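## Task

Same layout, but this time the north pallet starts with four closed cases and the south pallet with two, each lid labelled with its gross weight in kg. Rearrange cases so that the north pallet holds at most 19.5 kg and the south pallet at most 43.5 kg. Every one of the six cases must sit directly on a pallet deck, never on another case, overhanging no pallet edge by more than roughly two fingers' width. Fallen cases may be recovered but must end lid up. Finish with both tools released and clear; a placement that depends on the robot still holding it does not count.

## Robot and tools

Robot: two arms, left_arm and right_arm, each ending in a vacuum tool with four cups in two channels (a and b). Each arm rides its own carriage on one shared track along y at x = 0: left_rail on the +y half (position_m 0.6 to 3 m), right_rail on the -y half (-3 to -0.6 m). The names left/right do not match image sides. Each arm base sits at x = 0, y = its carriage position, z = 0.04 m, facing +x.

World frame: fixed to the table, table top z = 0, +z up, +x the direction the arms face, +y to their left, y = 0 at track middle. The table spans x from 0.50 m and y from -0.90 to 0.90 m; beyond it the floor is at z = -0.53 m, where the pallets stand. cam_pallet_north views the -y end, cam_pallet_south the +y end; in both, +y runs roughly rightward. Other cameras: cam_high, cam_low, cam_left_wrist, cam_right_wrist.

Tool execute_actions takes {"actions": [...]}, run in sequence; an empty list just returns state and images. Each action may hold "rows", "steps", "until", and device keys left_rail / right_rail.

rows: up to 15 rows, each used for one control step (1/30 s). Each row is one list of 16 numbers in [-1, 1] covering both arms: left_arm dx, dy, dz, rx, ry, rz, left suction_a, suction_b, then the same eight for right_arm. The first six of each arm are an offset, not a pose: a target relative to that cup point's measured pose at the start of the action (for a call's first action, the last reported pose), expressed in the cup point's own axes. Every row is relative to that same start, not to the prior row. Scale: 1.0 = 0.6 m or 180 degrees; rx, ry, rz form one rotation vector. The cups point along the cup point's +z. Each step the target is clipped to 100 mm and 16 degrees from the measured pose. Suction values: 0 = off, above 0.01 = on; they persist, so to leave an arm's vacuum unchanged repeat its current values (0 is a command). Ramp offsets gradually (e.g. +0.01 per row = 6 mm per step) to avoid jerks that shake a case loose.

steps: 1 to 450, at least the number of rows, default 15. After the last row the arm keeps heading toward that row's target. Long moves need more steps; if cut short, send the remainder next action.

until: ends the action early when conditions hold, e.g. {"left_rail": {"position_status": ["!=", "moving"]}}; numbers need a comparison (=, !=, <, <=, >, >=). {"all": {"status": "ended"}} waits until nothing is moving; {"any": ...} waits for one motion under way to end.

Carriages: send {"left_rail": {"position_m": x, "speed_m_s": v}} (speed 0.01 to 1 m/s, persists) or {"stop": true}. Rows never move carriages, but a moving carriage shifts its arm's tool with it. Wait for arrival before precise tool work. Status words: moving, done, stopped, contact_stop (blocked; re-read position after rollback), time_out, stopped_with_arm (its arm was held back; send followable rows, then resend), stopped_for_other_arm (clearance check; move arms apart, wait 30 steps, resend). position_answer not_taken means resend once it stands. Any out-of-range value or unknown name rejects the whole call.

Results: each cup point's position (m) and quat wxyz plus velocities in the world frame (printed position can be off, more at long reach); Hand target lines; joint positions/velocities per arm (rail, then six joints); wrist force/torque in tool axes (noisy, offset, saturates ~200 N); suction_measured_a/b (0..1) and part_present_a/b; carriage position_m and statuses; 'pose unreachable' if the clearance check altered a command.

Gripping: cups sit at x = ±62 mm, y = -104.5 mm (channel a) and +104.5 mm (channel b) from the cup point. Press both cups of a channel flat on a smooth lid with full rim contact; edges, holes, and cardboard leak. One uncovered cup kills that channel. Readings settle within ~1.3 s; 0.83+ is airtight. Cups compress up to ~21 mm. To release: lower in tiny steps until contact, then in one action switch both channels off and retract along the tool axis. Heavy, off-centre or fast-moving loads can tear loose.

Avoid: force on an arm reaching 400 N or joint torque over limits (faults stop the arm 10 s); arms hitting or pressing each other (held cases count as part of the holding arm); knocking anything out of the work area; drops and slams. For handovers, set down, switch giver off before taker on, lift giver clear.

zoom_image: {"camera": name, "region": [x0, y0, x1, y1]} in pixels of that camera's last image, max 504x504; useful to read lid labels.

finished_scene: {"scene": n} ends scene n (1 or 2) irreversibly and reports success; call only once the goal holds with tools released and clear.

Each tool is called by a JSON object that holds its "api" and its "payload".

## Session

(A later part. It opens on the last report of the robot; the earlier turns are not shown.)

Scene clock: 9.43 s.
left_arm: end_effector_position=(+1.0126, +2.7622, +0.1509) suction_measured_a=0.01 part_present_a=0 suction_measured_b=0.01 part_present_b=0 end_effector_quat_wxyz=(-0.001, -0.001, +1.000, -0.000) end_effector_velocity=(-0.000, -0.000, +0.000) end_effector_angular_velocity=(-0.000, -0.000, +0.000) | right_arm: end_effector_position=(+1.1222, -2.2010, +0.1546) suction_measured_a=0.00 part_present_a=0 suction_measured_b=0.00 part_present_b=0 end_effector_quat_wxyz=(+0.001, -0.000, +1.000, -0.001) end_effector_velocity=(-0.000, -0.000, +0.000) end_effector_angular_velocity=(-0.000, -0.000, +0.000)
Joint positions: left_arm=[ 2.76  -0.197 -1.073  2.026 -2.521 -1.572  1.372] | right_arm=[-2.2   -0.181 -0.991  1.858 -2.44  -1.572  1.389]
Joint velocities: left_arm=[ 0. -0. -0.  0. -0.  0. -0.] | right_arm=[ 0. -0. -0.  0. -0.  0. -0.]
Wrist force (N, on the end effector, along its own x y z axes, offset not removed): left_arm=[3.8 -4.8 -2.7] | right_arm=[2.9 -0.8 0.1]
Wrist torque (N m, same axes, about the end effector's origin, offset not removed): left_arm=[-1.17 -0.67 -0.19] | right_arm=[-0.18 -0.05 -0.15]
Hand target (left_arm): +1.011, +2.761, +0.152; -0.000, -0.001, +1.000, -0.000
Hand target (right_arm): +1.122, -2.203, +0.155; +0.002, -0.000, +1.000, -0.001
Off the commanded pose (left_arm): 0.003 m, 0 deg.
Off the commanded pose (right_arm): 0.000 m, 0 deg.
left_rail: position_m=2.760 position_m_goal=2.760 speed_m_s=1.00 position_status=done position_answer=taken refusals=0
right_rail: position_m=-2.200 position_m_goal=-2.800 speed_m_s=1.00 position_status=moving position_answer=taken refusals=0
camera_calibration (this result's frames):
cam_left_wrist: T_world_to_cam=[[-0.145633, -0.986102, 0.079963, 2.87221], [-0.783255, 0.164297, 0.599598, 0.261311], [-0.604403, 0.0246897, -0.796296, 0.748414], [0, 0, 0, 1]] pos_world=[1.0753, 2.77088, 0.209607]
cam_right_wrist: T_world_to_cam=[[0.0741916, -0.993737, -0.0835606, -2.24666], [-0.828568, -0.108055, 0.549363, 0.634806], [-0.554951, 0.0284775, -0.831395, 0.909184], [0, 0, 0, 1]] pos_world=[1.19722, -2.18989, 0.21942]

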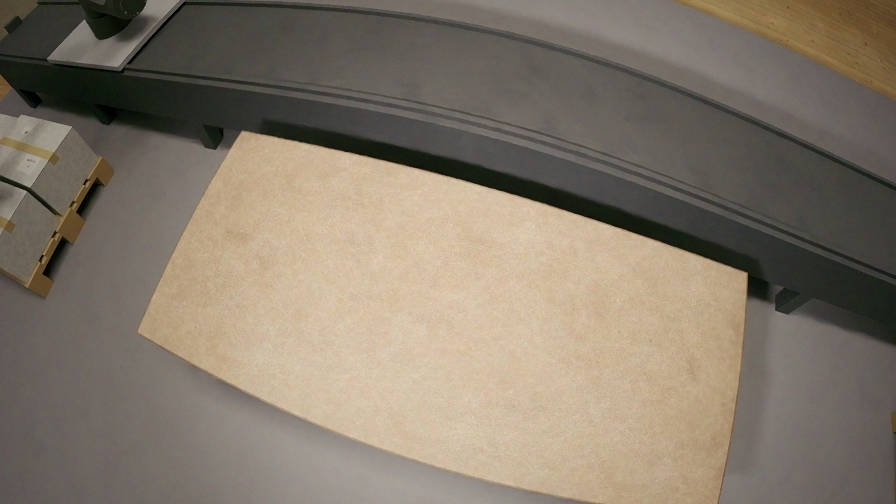

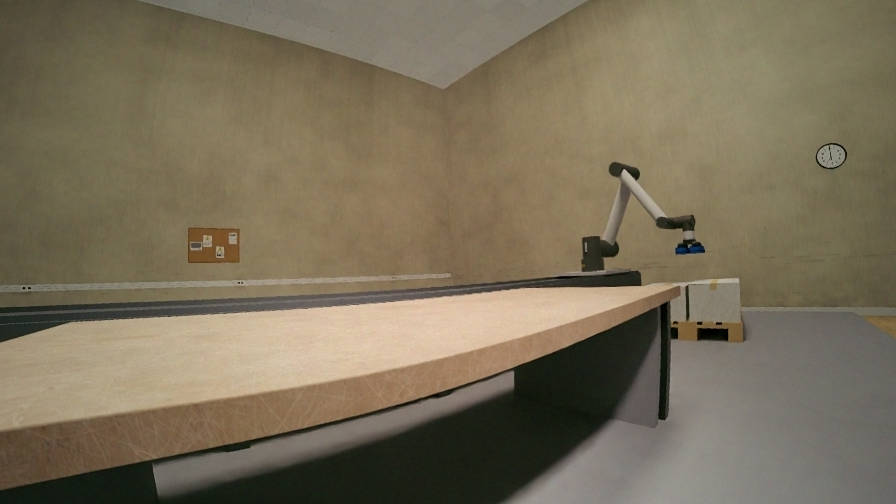

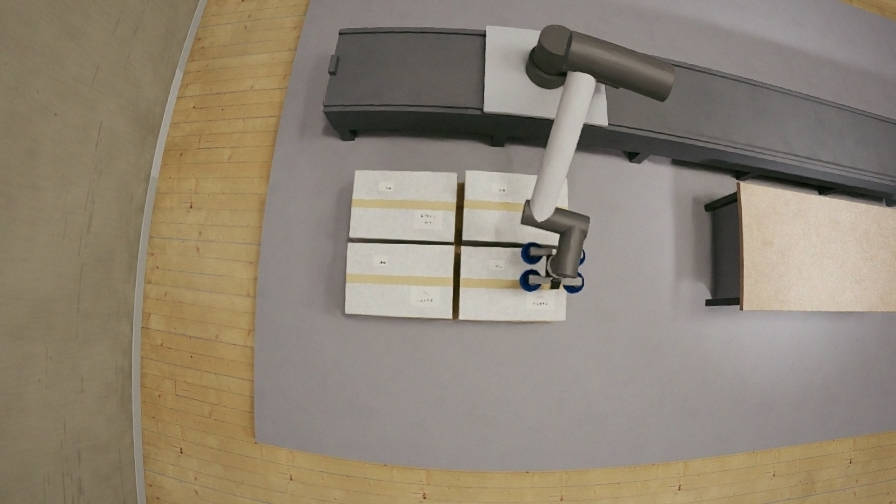

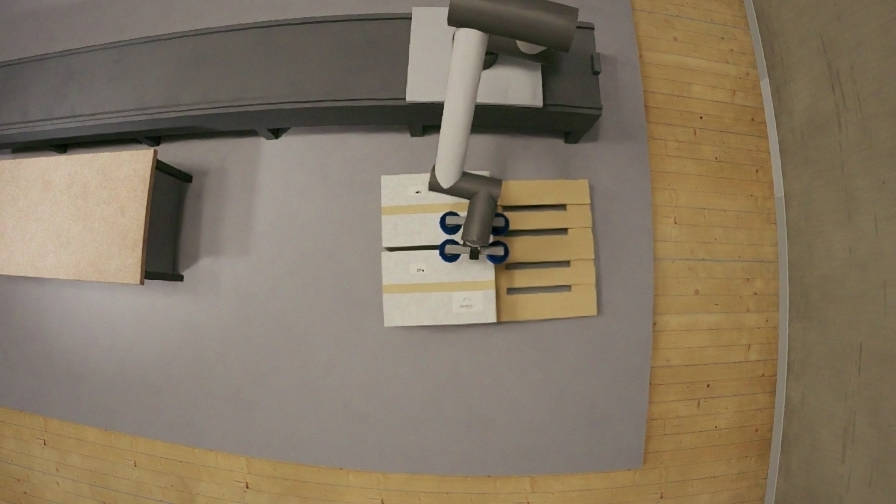

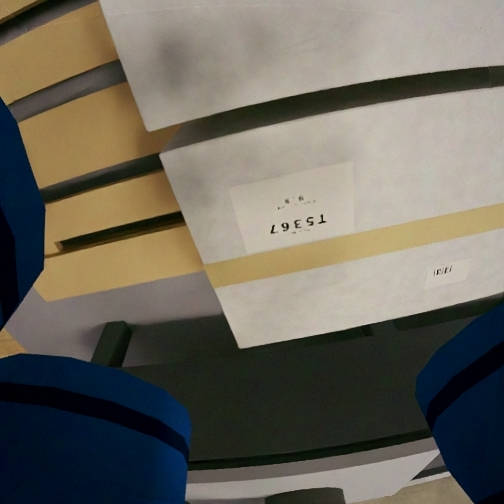

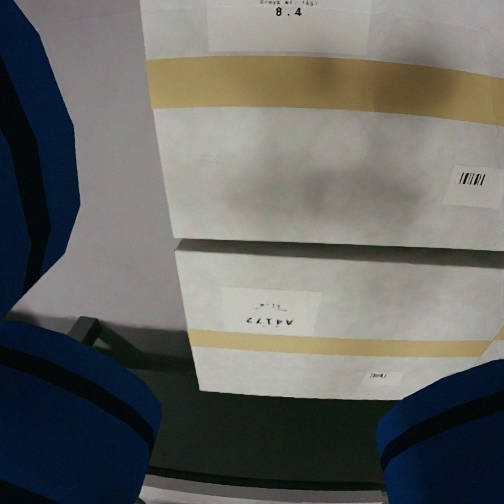

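{"api": "execute_actions", "payload": {"actions": []}}

Scene clock: 11.70 s.
left_arm: end_effector_position=(+1.0106, +2.7614, +0.1521) suction_measured_a=0.01 part_present_a=0 suction_measured_b=0.01 part_present_b=0 end_effector_quat_wxyz=(-0.000, -0.001, +1.000, -0.000) end_effector_velocity=(-0.000, -0.000, -0.000) end_effector_angular_velocity=(+0.000, +0.000, -0.000) | right_arm: end_effector_position=(+1.1219, -2.8011, +0.1548) suction_measured_a=0.00 part_present_a=0 suction_measured_b=0.00 part_present_b=0 end_effector_quat_wxyz=(+0.002, -0.000, +1.000, -0.001) end_effector_velocity=(-0.000, +0.000, -0.000) end_effector_angular_velocity=(+0.000, +0.000, -0.000)
Joint positions: left_arm=[ 2.76  -0.199 -1.076  2.029 -2.524 -1.572  1.37 ] | right_arm=[-2.8   -0.181 -0.992  1.858 -2.44  -1.572  1.389]
Joint velocities: left_arm=[ 0. -0.  0. -0.  0.  0.  0.] | right_arm=[ 0. -0.  0.  0.  0.  0. -0.]
Wrist force (N, on the end effector, along its own x y z axes, offset not removed): left_arm=[0.8 -5.9 -1.0] | right_arm=[3.8 0.8 -1.0]
Wrist torque (N m, same axes, about the end effector's origin, offset not removed): left_arm=[-1.64 -0.28 -0.30] | right_arm=[0.07 -0.10 -0.17]
Hand target (left_arm): +1.011, +2.761, +0.152; -0.000, -0.001, +1.000, -0.000
Hand target (right_arm): +1.122, -2.801, +0.155; +0.002, -0.000, +1.000, -0.001
Off the commanded pose (left_arm): 0.000 m, 0 deg.
Off the commanded pose (right_arm): 0.000 m, 0 deg.
left_rail: position_m=2.760 position_m_goal=2.760 speed_m_s=1.00 position_status=done position_answer=taken refusals=0
right_rail: position_m=-2.800 position_m_goal=-2.800 speed_m_s=1.00 position_status=done position_answer=taken refusals=0
camera_calibration (this result's frames):
cam_left_wrist: T_world_to_cam=[[-0.145617, -0.986123, 0.0797253, 2.87117], [-0.784376, 0.164186, 0.598162, 0.260806], [-0.602951, 0.0245681, -0.7974, 0.747274], [0, 0, 0, 1]] pos_world=[1.07323, 2.77015, 0.210967]
cam_right_wrist: T_world_to_cam=[[0.074268, -0.993733, -0.0835422, -2.84305], [-0.828775, -0.108097, 0.549042, 0.569773], [-0.554632, 0.0284614, -0.831609, 0.925894], [0, 0, 0, 1]] pos_world=[1.19689, -2.79, 0.219638]

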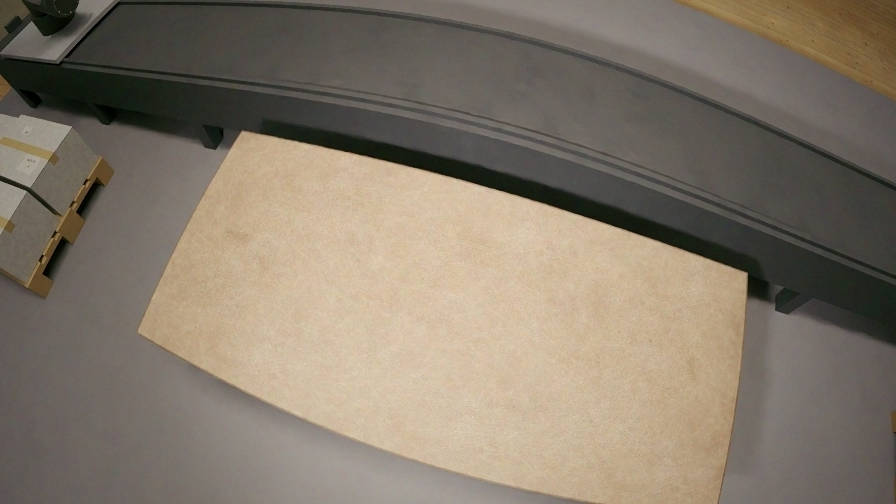

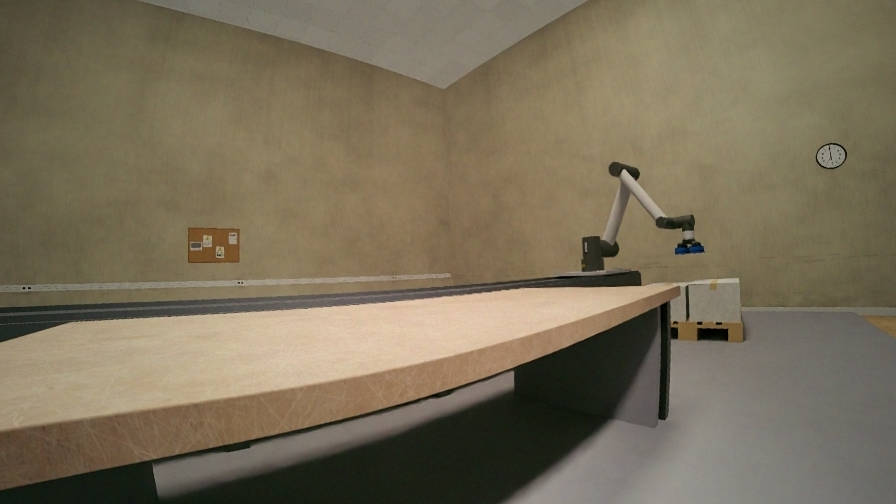

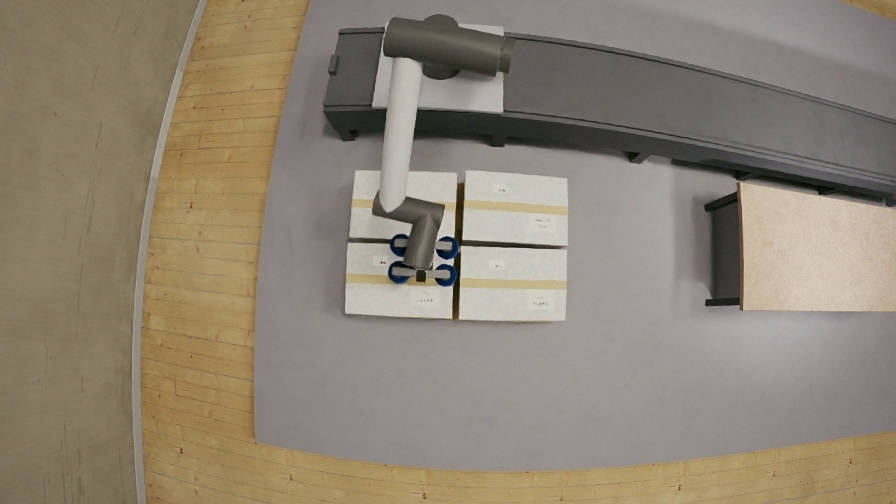

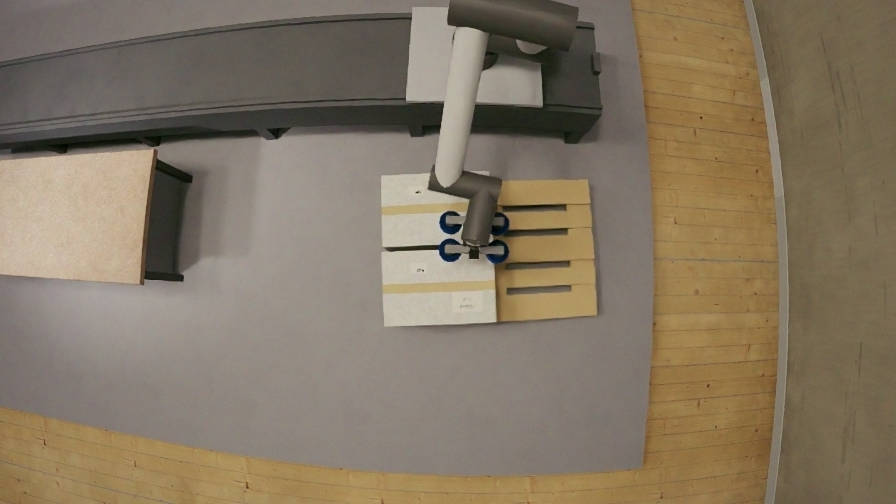

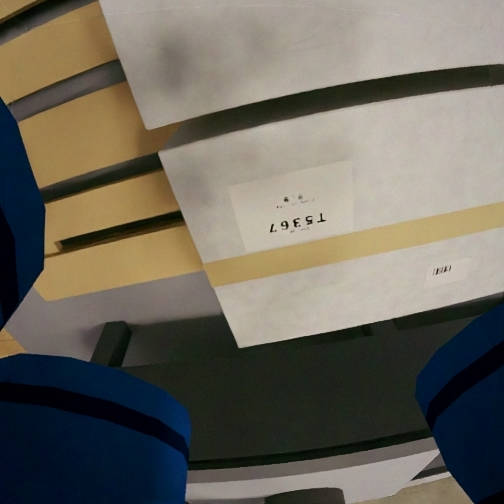

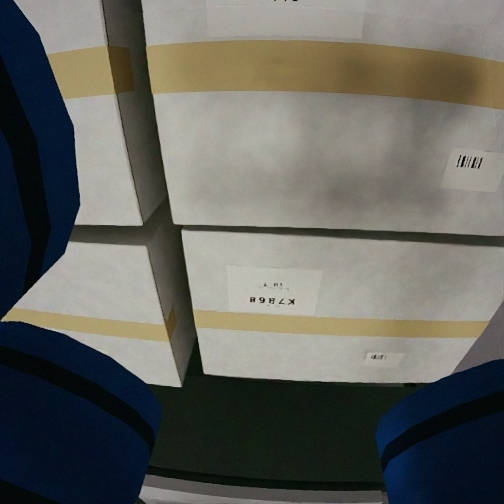

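{"api": "zoom_image", "payload": {"camera": "cam_right_wrist", "region": [225, 260, 325, 320]}}

{"api": "execute_actions", "payload": {"actions": [{"rows":[[0,0,0,0,0,0,0,0,-0.01,-0.01,0,0,0,0,0,0],[0,0,0,0,0,0,0,0,-0.03,-0.04,0,0,0,0,0,0],[0,0,0,0,0,0,0,0,-0.05,-0.07,0,0,0,0,0,0],[0,0,0,0,0,0,0,0,-0.07,-0.1,0,0,0,0,0,0],[0,0,0,0,0,0,0,0,-0.09,-0.12,0,0,0,0,0,0],[0,0,0,0,0,0,0,0,-0.1,-0.13,0,0,0,0,0,0]],"steps":9}]}}

Region (225, 260, 325, 320) of cam_right_wrist's 504x504 image, scaled by 5.040, with more detail than that image has; it fills the top 302 rows of this view, and the rest is white.

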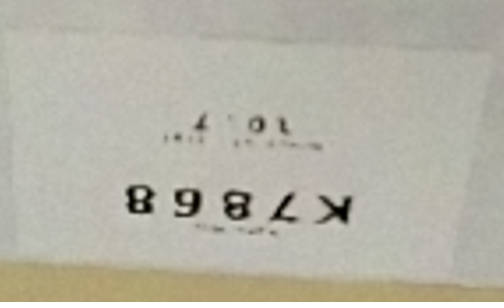

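Scene clock: 12.77 s.
left_arm: end_effector_position=(+1.0106, +2.7614, +0.1521) suction_measured_a=0.01 part_present_a=0 suction_measured_b=0.01 part_present_b=0 end_effector_quat_wxyz=(-0.000, -0.001, +1.000, -0.000) end_effector_velocity=(-0.000, -0.000, -0.000) end_effector_angular_velocity=(+0.000, +0.000, -0.000) | right_arm: end_effector_position=(+1.1617, -2.8580, +0.1558) suction_measured_a=0.00 part_present_a=0 suction_measured_b=0.00 part_present_b=0 end_effector_quat_wxyz=(+0.002, -0.000, +1.000, -0.001) end_effector_velocity=(+0.159, -0.199, +0.002) end_effector_angular_velocity=(-0.002, -0.005, -0.003)
Joint positions: left_arm=[ 2.76  -0.199 -1.076  2.029 -2.524 -1.572  1.37 ] | right_arm=[-2.8   -0.223 -0.96   1.792 -2.408 -1.572  1.347]
Joint velocities: left_arm=[ 0. -0.  0. -0.  0. -0.  0.] | right_arm=[ 0.    -0.138  0.135 -0.274  0.133  0.    -0.135]
Wrist force (N, on the end effector, along its own x y z axes, offset not removed): left_arm=[4.6 -7.3 1.1] | right_arm=[1.5 -6.0 -0.9]
Wrist torque (N m, same axes, about the end effector's origin, offset not removed): left_arm=[-1.68 -0.72 -0.07] | right_arm=[-0.75 0.00 -0.10]
Hand target (left_arm): +1.011, +2.761, +0.152; -0.000, -0.001, +1.000, -0.000
Hand target (right_arm): +1.180, -2.879, +0.155; +0.002, -0.000, +1.000, -0.001
Off the commanded pose (left_arm): 0.000 m, 0 deg.
Off the commanded pose (right_arm): 0.029 m, 0 deg.
left_rail: position_m=2.760 position_m_goal=2.760 speed_m_s=1.00 position_status=done position_answer=taken refusals=0
right_rail: position_m=-2.800 position_m_goal=-2.800 speed_m_s=1.00 position_status=done position_answer=taken refusals=0
camera_calibration (this result's frames):
cam_left_wrist: T_world_to_cam=[[-0.145617, -0.986123, 0.0797252, 2.87117], [-0.784376, 0.164186, 0.598161, 0.260806], [-0.602951, 0.0245682, -0.7974, 0.747274], [0, 0, 0, 1]] pos_world=[1.07323, 2.77015, 0.210967]
cam_right_wrist: T_world_to_cam=[[0.0738257, -0.993824, -0.0828497, -2.90234], [-0.8294, -0.107316, 0.548251, 0.599166], [-0.553756, 0.0282405, -0.8322, 0.948834], [0, 0, 0, 1]] pos_world=[1.23664, -2.84691, 0.220669]

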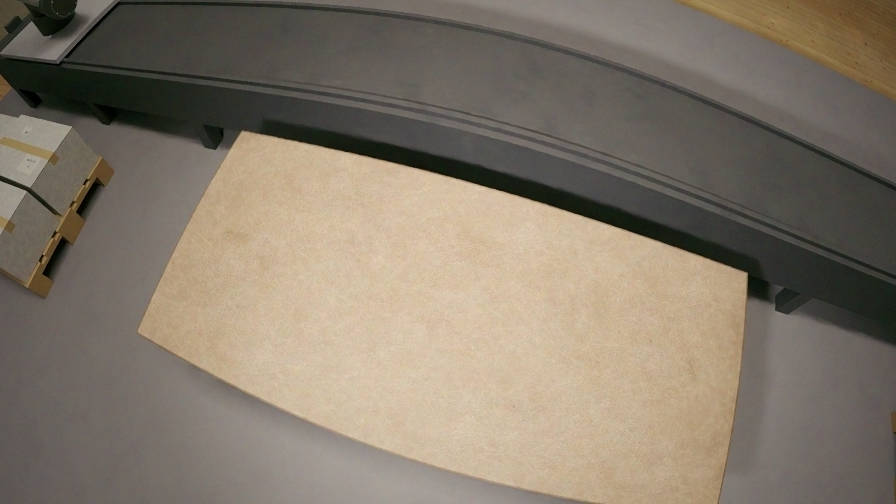

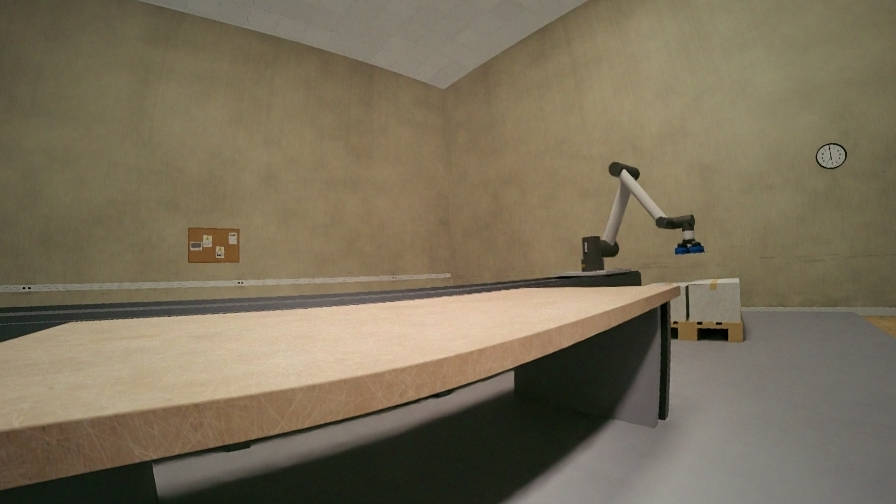

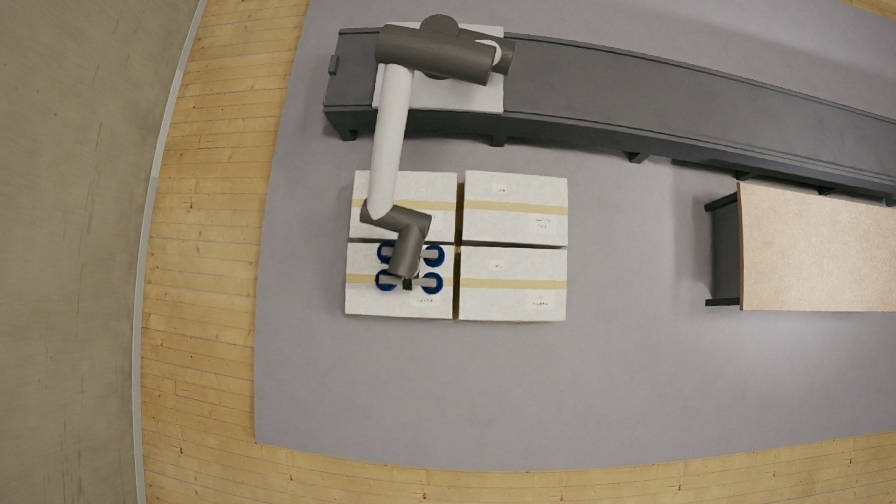

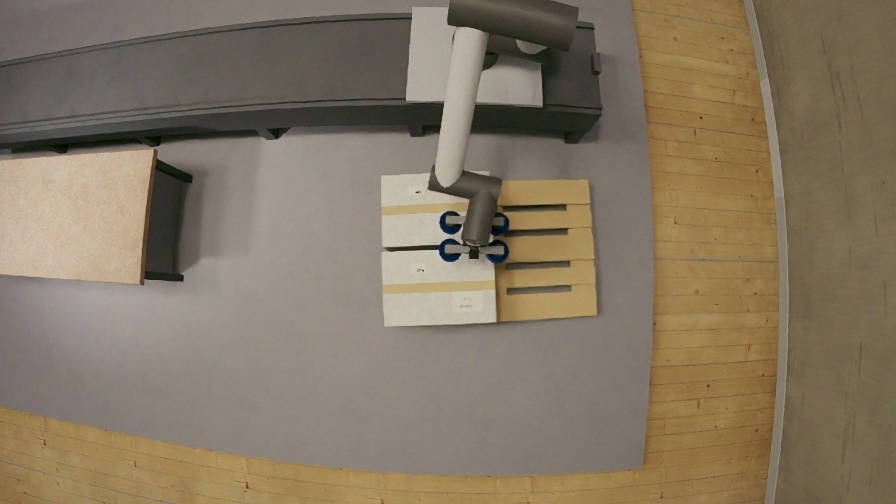

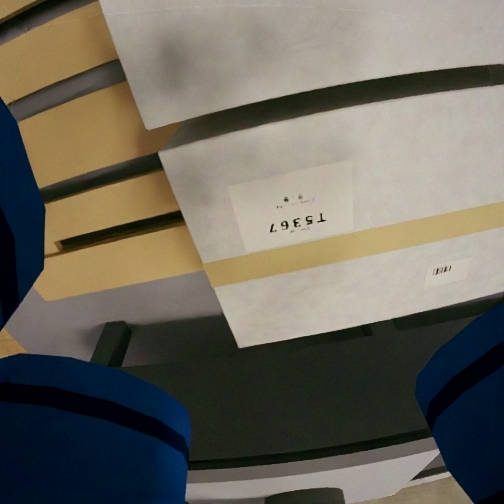

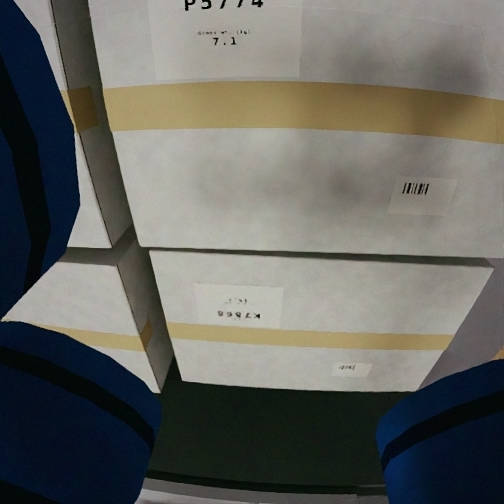

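{"api": "execute_actions", "payload": {"actions": [{"left_rail":{"position_m":3.0},"rows":[[-0.005,0.007,0,0,0,-0.001,0,0,-0.032,-0.038,0.008,-0.0006,0.0012,-0.001,0,0],[-0.015,0.02,0,0,0,-0.002,0,0,-0.035,-0.045,0.022,-0.0006,0.0012,-0.002,0,0],[-0.03,0.04,0,0,0,-0.004,0,0,-0.039,-0.054,0.042,-0.0006,0.0012,-0.003,0,0],[-0.048,0.064,0,0,0,-0.006,0,0,-0.043,-0.064,0.068,-0.0006,0.0012,-0.004,0,0],[-0.067,0.09,0,0,0,-0.008,0,0,-0.047,-0.074,0.096,-0.0006,0.0012,-0.005,0,0],[-0.086,0.115,0,0,0,-0.01,0,0,-0.051,-0.084,0.124,-0.0006,0.0012,-0.006,0,0],[-0.105,0.14,0,0,0,-0.012,0,0,-0.055,-0.094,0.152,-0.0006,0.0012,-0.007,0,0],[-0.124,0.165,0,0,0,-0.014,0,0,-0.059,-0.104,0.18,-0.0006,0.0012,-0.008,0,0],[-0.143,0.19,0,0,0,-0.016,0,0,-0.063,-0.114,0.208,-0.0006,0.0012,-0.009,0,0],[-0.162,0.215,0,0,0,-0.018,0,0,-0.067,-0.124,0.236,-0.0006,0.0012,-0.0094,0,0],[-0.181,0.24,0,0,0,-0.02,0,0,-0.071,-0.132,0.264,-0.0006,0.0012,-0.0094,0,0],[-0.2,0.265,0,0,0,-0.022,0,0,-0.074,-0.138,0.29,-0.0006,0.0012,-0.0094,0,0],[-0.215,0.287,0,0,0,-0.0233,0,0,-0.0755,-0.1417,0.313,-0.0006,0.0012,-0.0094,0,0],[-0.226,0.302,0,0,0,-0.0233,0,0,-0.0755,-0.1417,0.331,-0.0006,0.0012,-0.0094,0,0],[-0.232,0.31,0,0,0,-0.0233,0,0,-0.0755,-0.1417,0.343,-0.0006,0.0012,-0.0094,0,0]],"steps":20}]}}

{"api": "zoom_image", "payload": {"camera": "cam_pallet_north", "region": [330, 150, 610, 345]}}

{"api": "execute_actions", "payload": {"actions": [{"steps":4}]}}

Scene clock: 21.83 s.
left_arm: end_effector_position=(+1.1348, +3.1704, +0.1535) suction_measured_a=0.01 part_present_a=0 suction_measured_b=0.01 part_present_b=0 end_effector_quat_wxyz=(+0.001, -0.036, +0.999, +0.000) end_effector_velocity=(+0.120, +0.263, -0.008) end_effector_angular_velocity=(-0.005, +0.009, +0.028) | right_arm: end_effector_position=(+1.2023, -2.9401, -0.0346) suction_measured_a=0.00 part_present_a=0 suction_measured_b=0.00 part_present_b=0 end_effector_quat_wxyz=(-0.001, -0.015, +1.000, +0.000) end_effector_velocity=(+0.036, -0.029, -0.142) end_effector_angular_velocity=(-0.002, -0.008, +0.007)
Joint positions: left_arm=[ 2.995 -0.023 -0.969  1.815 -2.418 -1.571  1.475] | right_arm=[-2.8   -0.283 -0.747  1.733 -2.556 -1.571  1.259]
Joint velocities: left_arm=[ 0.143  0.109  0.119 -0.225  0.115 -0.005  0.081] | right_arm=[ 0.    -0.015  0.165 -0.068 -0.104  0.    -0.022]
Wrist force (N, on the end effector, along its own x y z axes, offset not removed): left_arm=[-1.1 3.3 6.1] | right_arm=[4.0 -0.2 5.6]
Wrist torque (N m, same axes, about the end effector's origin, offset not removed): left_arm=[-0.50 -0.13 -0.01] | right_arm=[-0.03 -0.17 -0.18]
Hand target (left_arm): +1.149, +3.188, +0.152; -0.000, -0.038, +0.999, -0.000
Hand target (right_arm): +1.207, -2.943, -0.050; +0.000, -0.015, +1.000, -0.000
Off the commanded pose (left_arm): 0.019 m, 0 deg.
Off the commanded pose (right_arm): 0.016 m, 0 deg.
left_rail: position_m=2.995 position_m_goal=3.000 speed_m_s=1.00 position_status=moving position_answer=taken refusals=0
right_rail: position_m=-2.800 position_m_goal=-2.800 speed_m_s=1.00 position_status=done position_answer=taken refusals=0
camera_calibration (this result's frames):
cam_left_wrist: T_world_to_cam=[[-0.0755113, -0.994042, 0.0786068, 3.23813], [-0.795382, 0.107589, 0.596483, 0.482396], [-0.601387, -0.0174812, -0.798767, 0.94496], [0, 0, 0, 1]] pos_world=[1.19649, 3.18345, 0.212523]
cam_right_wrist: T_world_to_cam=[[0.101787, -0.991145, -0.0852657, -3.02848], [-0.823037, -0.132046, 0.552426, 0.648182], [-0.558794, 0.0139472, -0.829189, 0.779319], [0, 0, 0, 1]] pos_world=[1.27722, -2.92694, 0.0299054]

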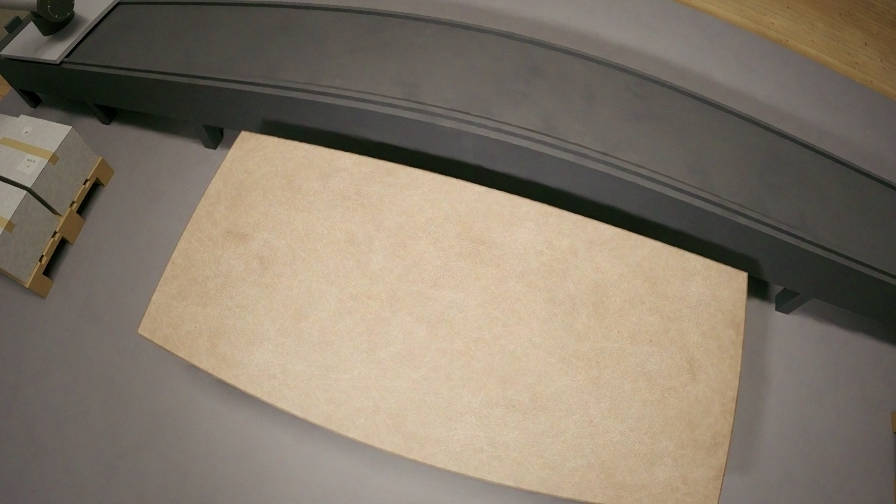

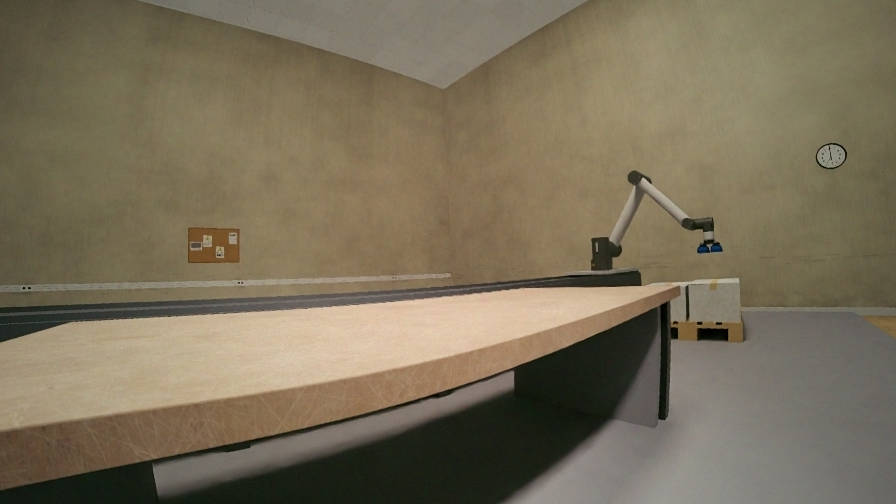

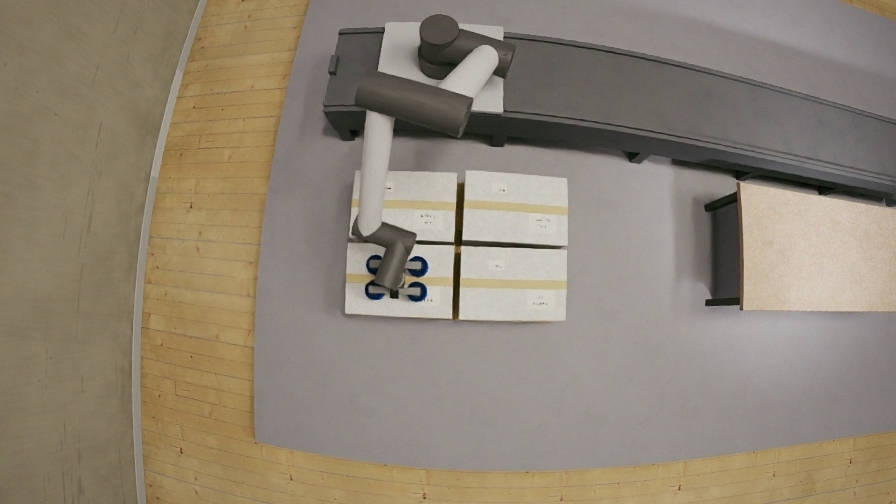

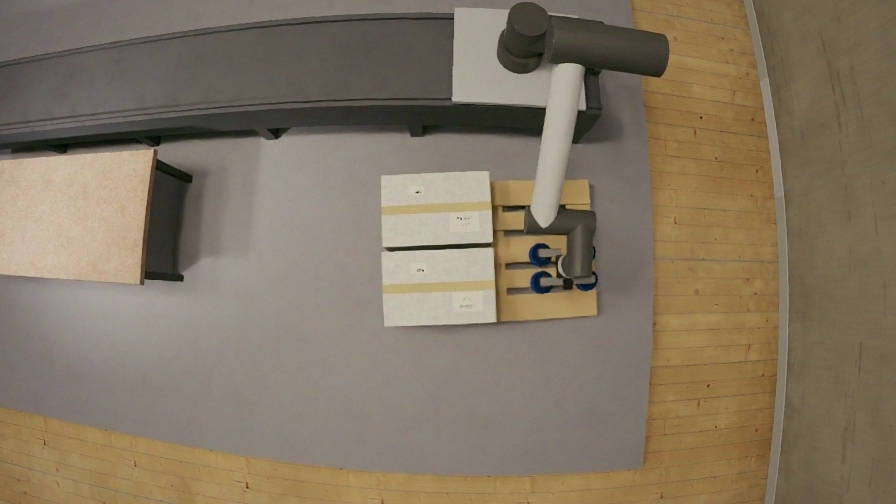

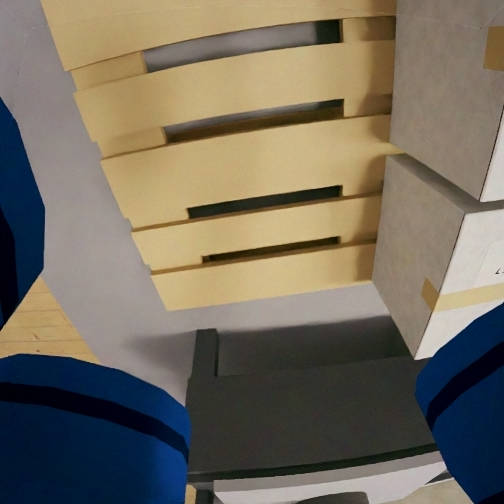

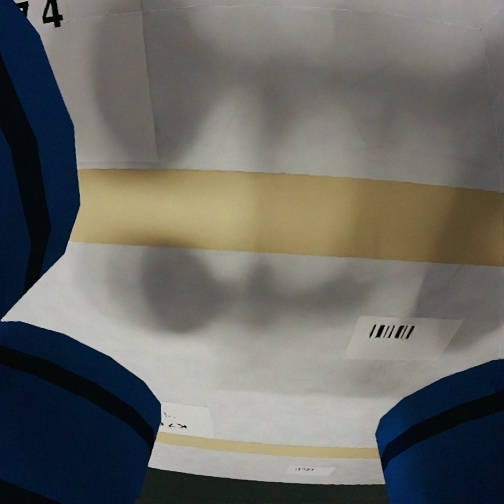

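Region (330, 150, 610, 345) of cam_pallet_north's 896x504 image, scaled by 1.800, with more detail than that image has; it fills the top 351 rows of this view, and the rest is white.

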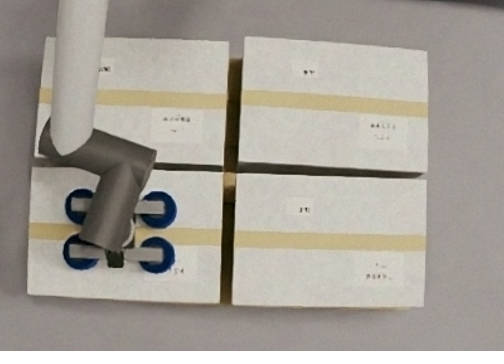

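Scene clock: 21.97 s.
left_arm: end_effector_position=(+1.1449, +3.1841, +0.1527) suction_measured_a=0.01 part_present_a=0 suction_measured_b=0.01 part_present_b=0 end_effector_quat_wxyz=(+0.000, -0.037, +0.999, -0.000) end_effector_velocity=(+0.041, +0.032, -0.005) end_effector_angular_velocity=(-0.003, +0.008, +0.005) | right_arm: end_effector_position=(+1.2058, -2.9424, -0.0455) suction_measured_a=0.00 part_present_a=0 suction_measured_b=0.00 part_present_b=0 end_effector_quat_wxyz=(-0.000, -0.015, +1.000, -0.000) end_effector_velocity=(+0.016, -0.009, -0.041) end_effector_angular_velocity=(-0.001, -0.004, +0.003)
Joint positions: left_arm=[ 3.    -0.015 -0.959  1.797 -2.408 -1.571  1.482] | right_arm=[-2.8   -0.284 -0.733  1.727 -2.564 -1.571  1.257]
Joint velocities: left_arm=[ 0.     0.03   0.042 -0.077  0.043 -0.003  0.024] | right_arm=[ 0.    -0.004  0.052 -0.029 -0.027 -0.    -0.006]
Wrist force (N, on the end effector, along its own x y z axes, offset not removed): left_arm=[-3.2 -0.3 -2.1] | right_arm=[4.4 -0.2 1.3]
Wrist torque (N m, same axes, about the end effector's origin, offset not removed): left_arm=[-0.78 0.28 -0.13] | right_arm=[-0.13 -0.27 -0.18]
Hand target (left_arm): +1.149, +3.188, +0.152; -0.000, -0.038, +0.999, -0.000
Hand target (right_arm): +1.208, -2.943, -0.050; +0.000, -0.015, +1.000, -0.000
Off the commanded pose (left_arm): 0.006 m, 0 deg.
Off the commanded pose (right_arm): 0.005 m, 0 deg.
left_rail: position_m=3.000 position_m_goal=3.000 speed_m_s=1.00 position_status=done position_answer=taken refusals=0
right_rail: position_m=-2.800 position_m_goal=-2.800 speed_m_s=1.00 position_status=done position_answer=taken refusals=0
camera_calibration (this result's frames):
cam_left_wrist: T_world_to_cam=[[-0.0737191, -0.994111, 0.0794299, 3.25066], [-0.794821, 0.106673, 0.597395, 0.491557], [-0.602349, -0.0190932, -0.798004, 0.956667], [0, 0, 0, 1]] pos_world=[1.20658, 3.19735, 0.21157]
cam_right_wrist: T_world_to_cam=[[0.102495, -0.991104, -0.0849033, -3.03277], [-0.823467, -0.13242, 0.551695, 0.65614], [-0.55803, 0.0133688, -0.829713, 0.769648], [0, 0, 0, 1]] pos_world=[1.28064, -2.92919, 0.0191058]

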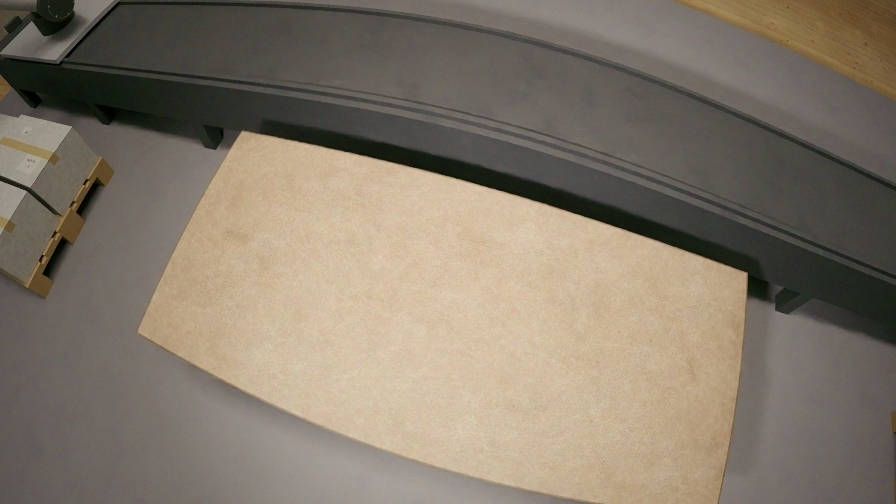

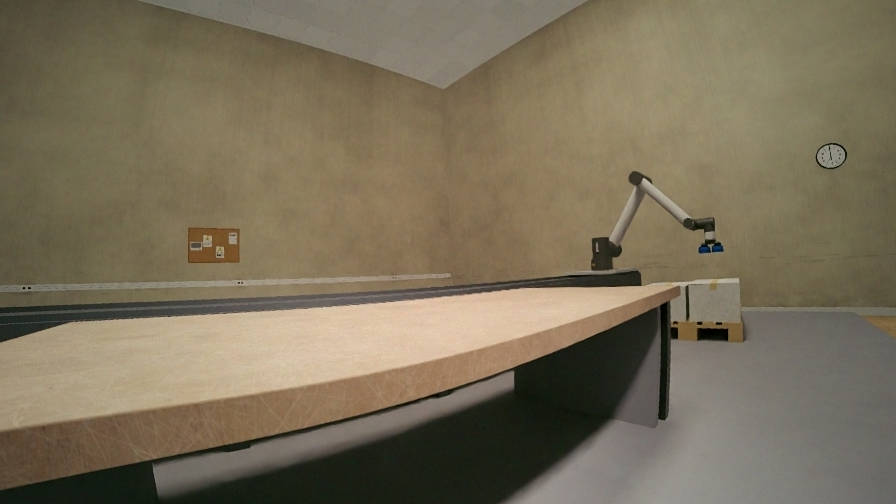

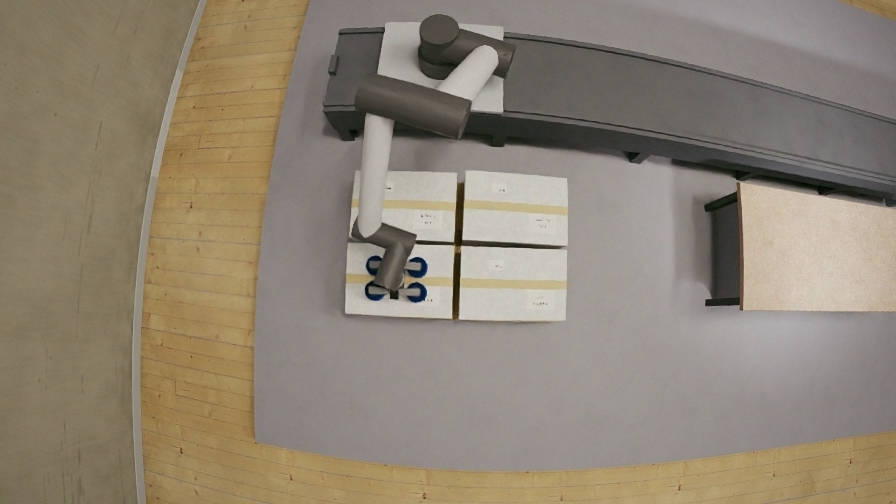

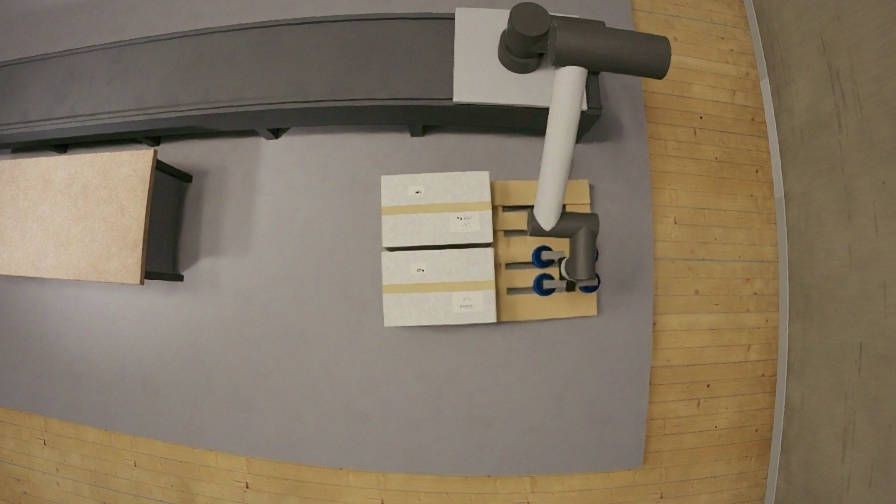

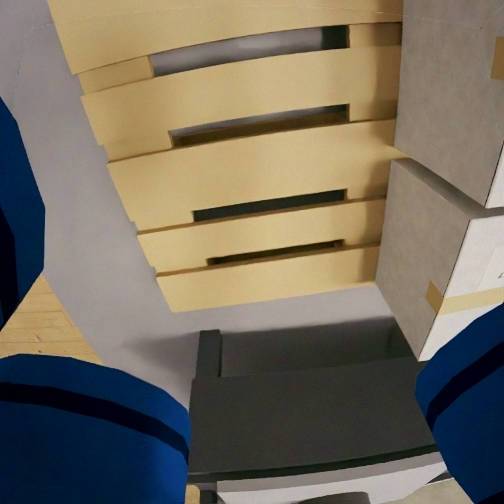

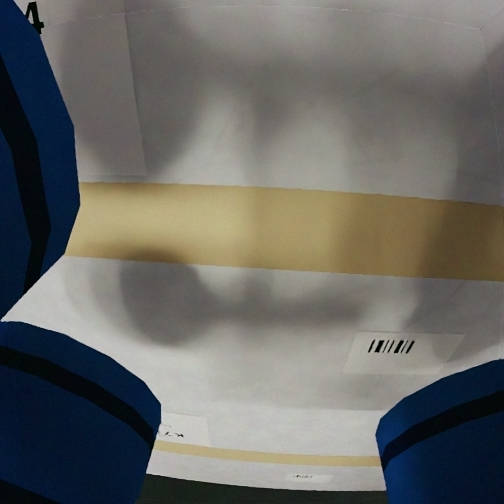

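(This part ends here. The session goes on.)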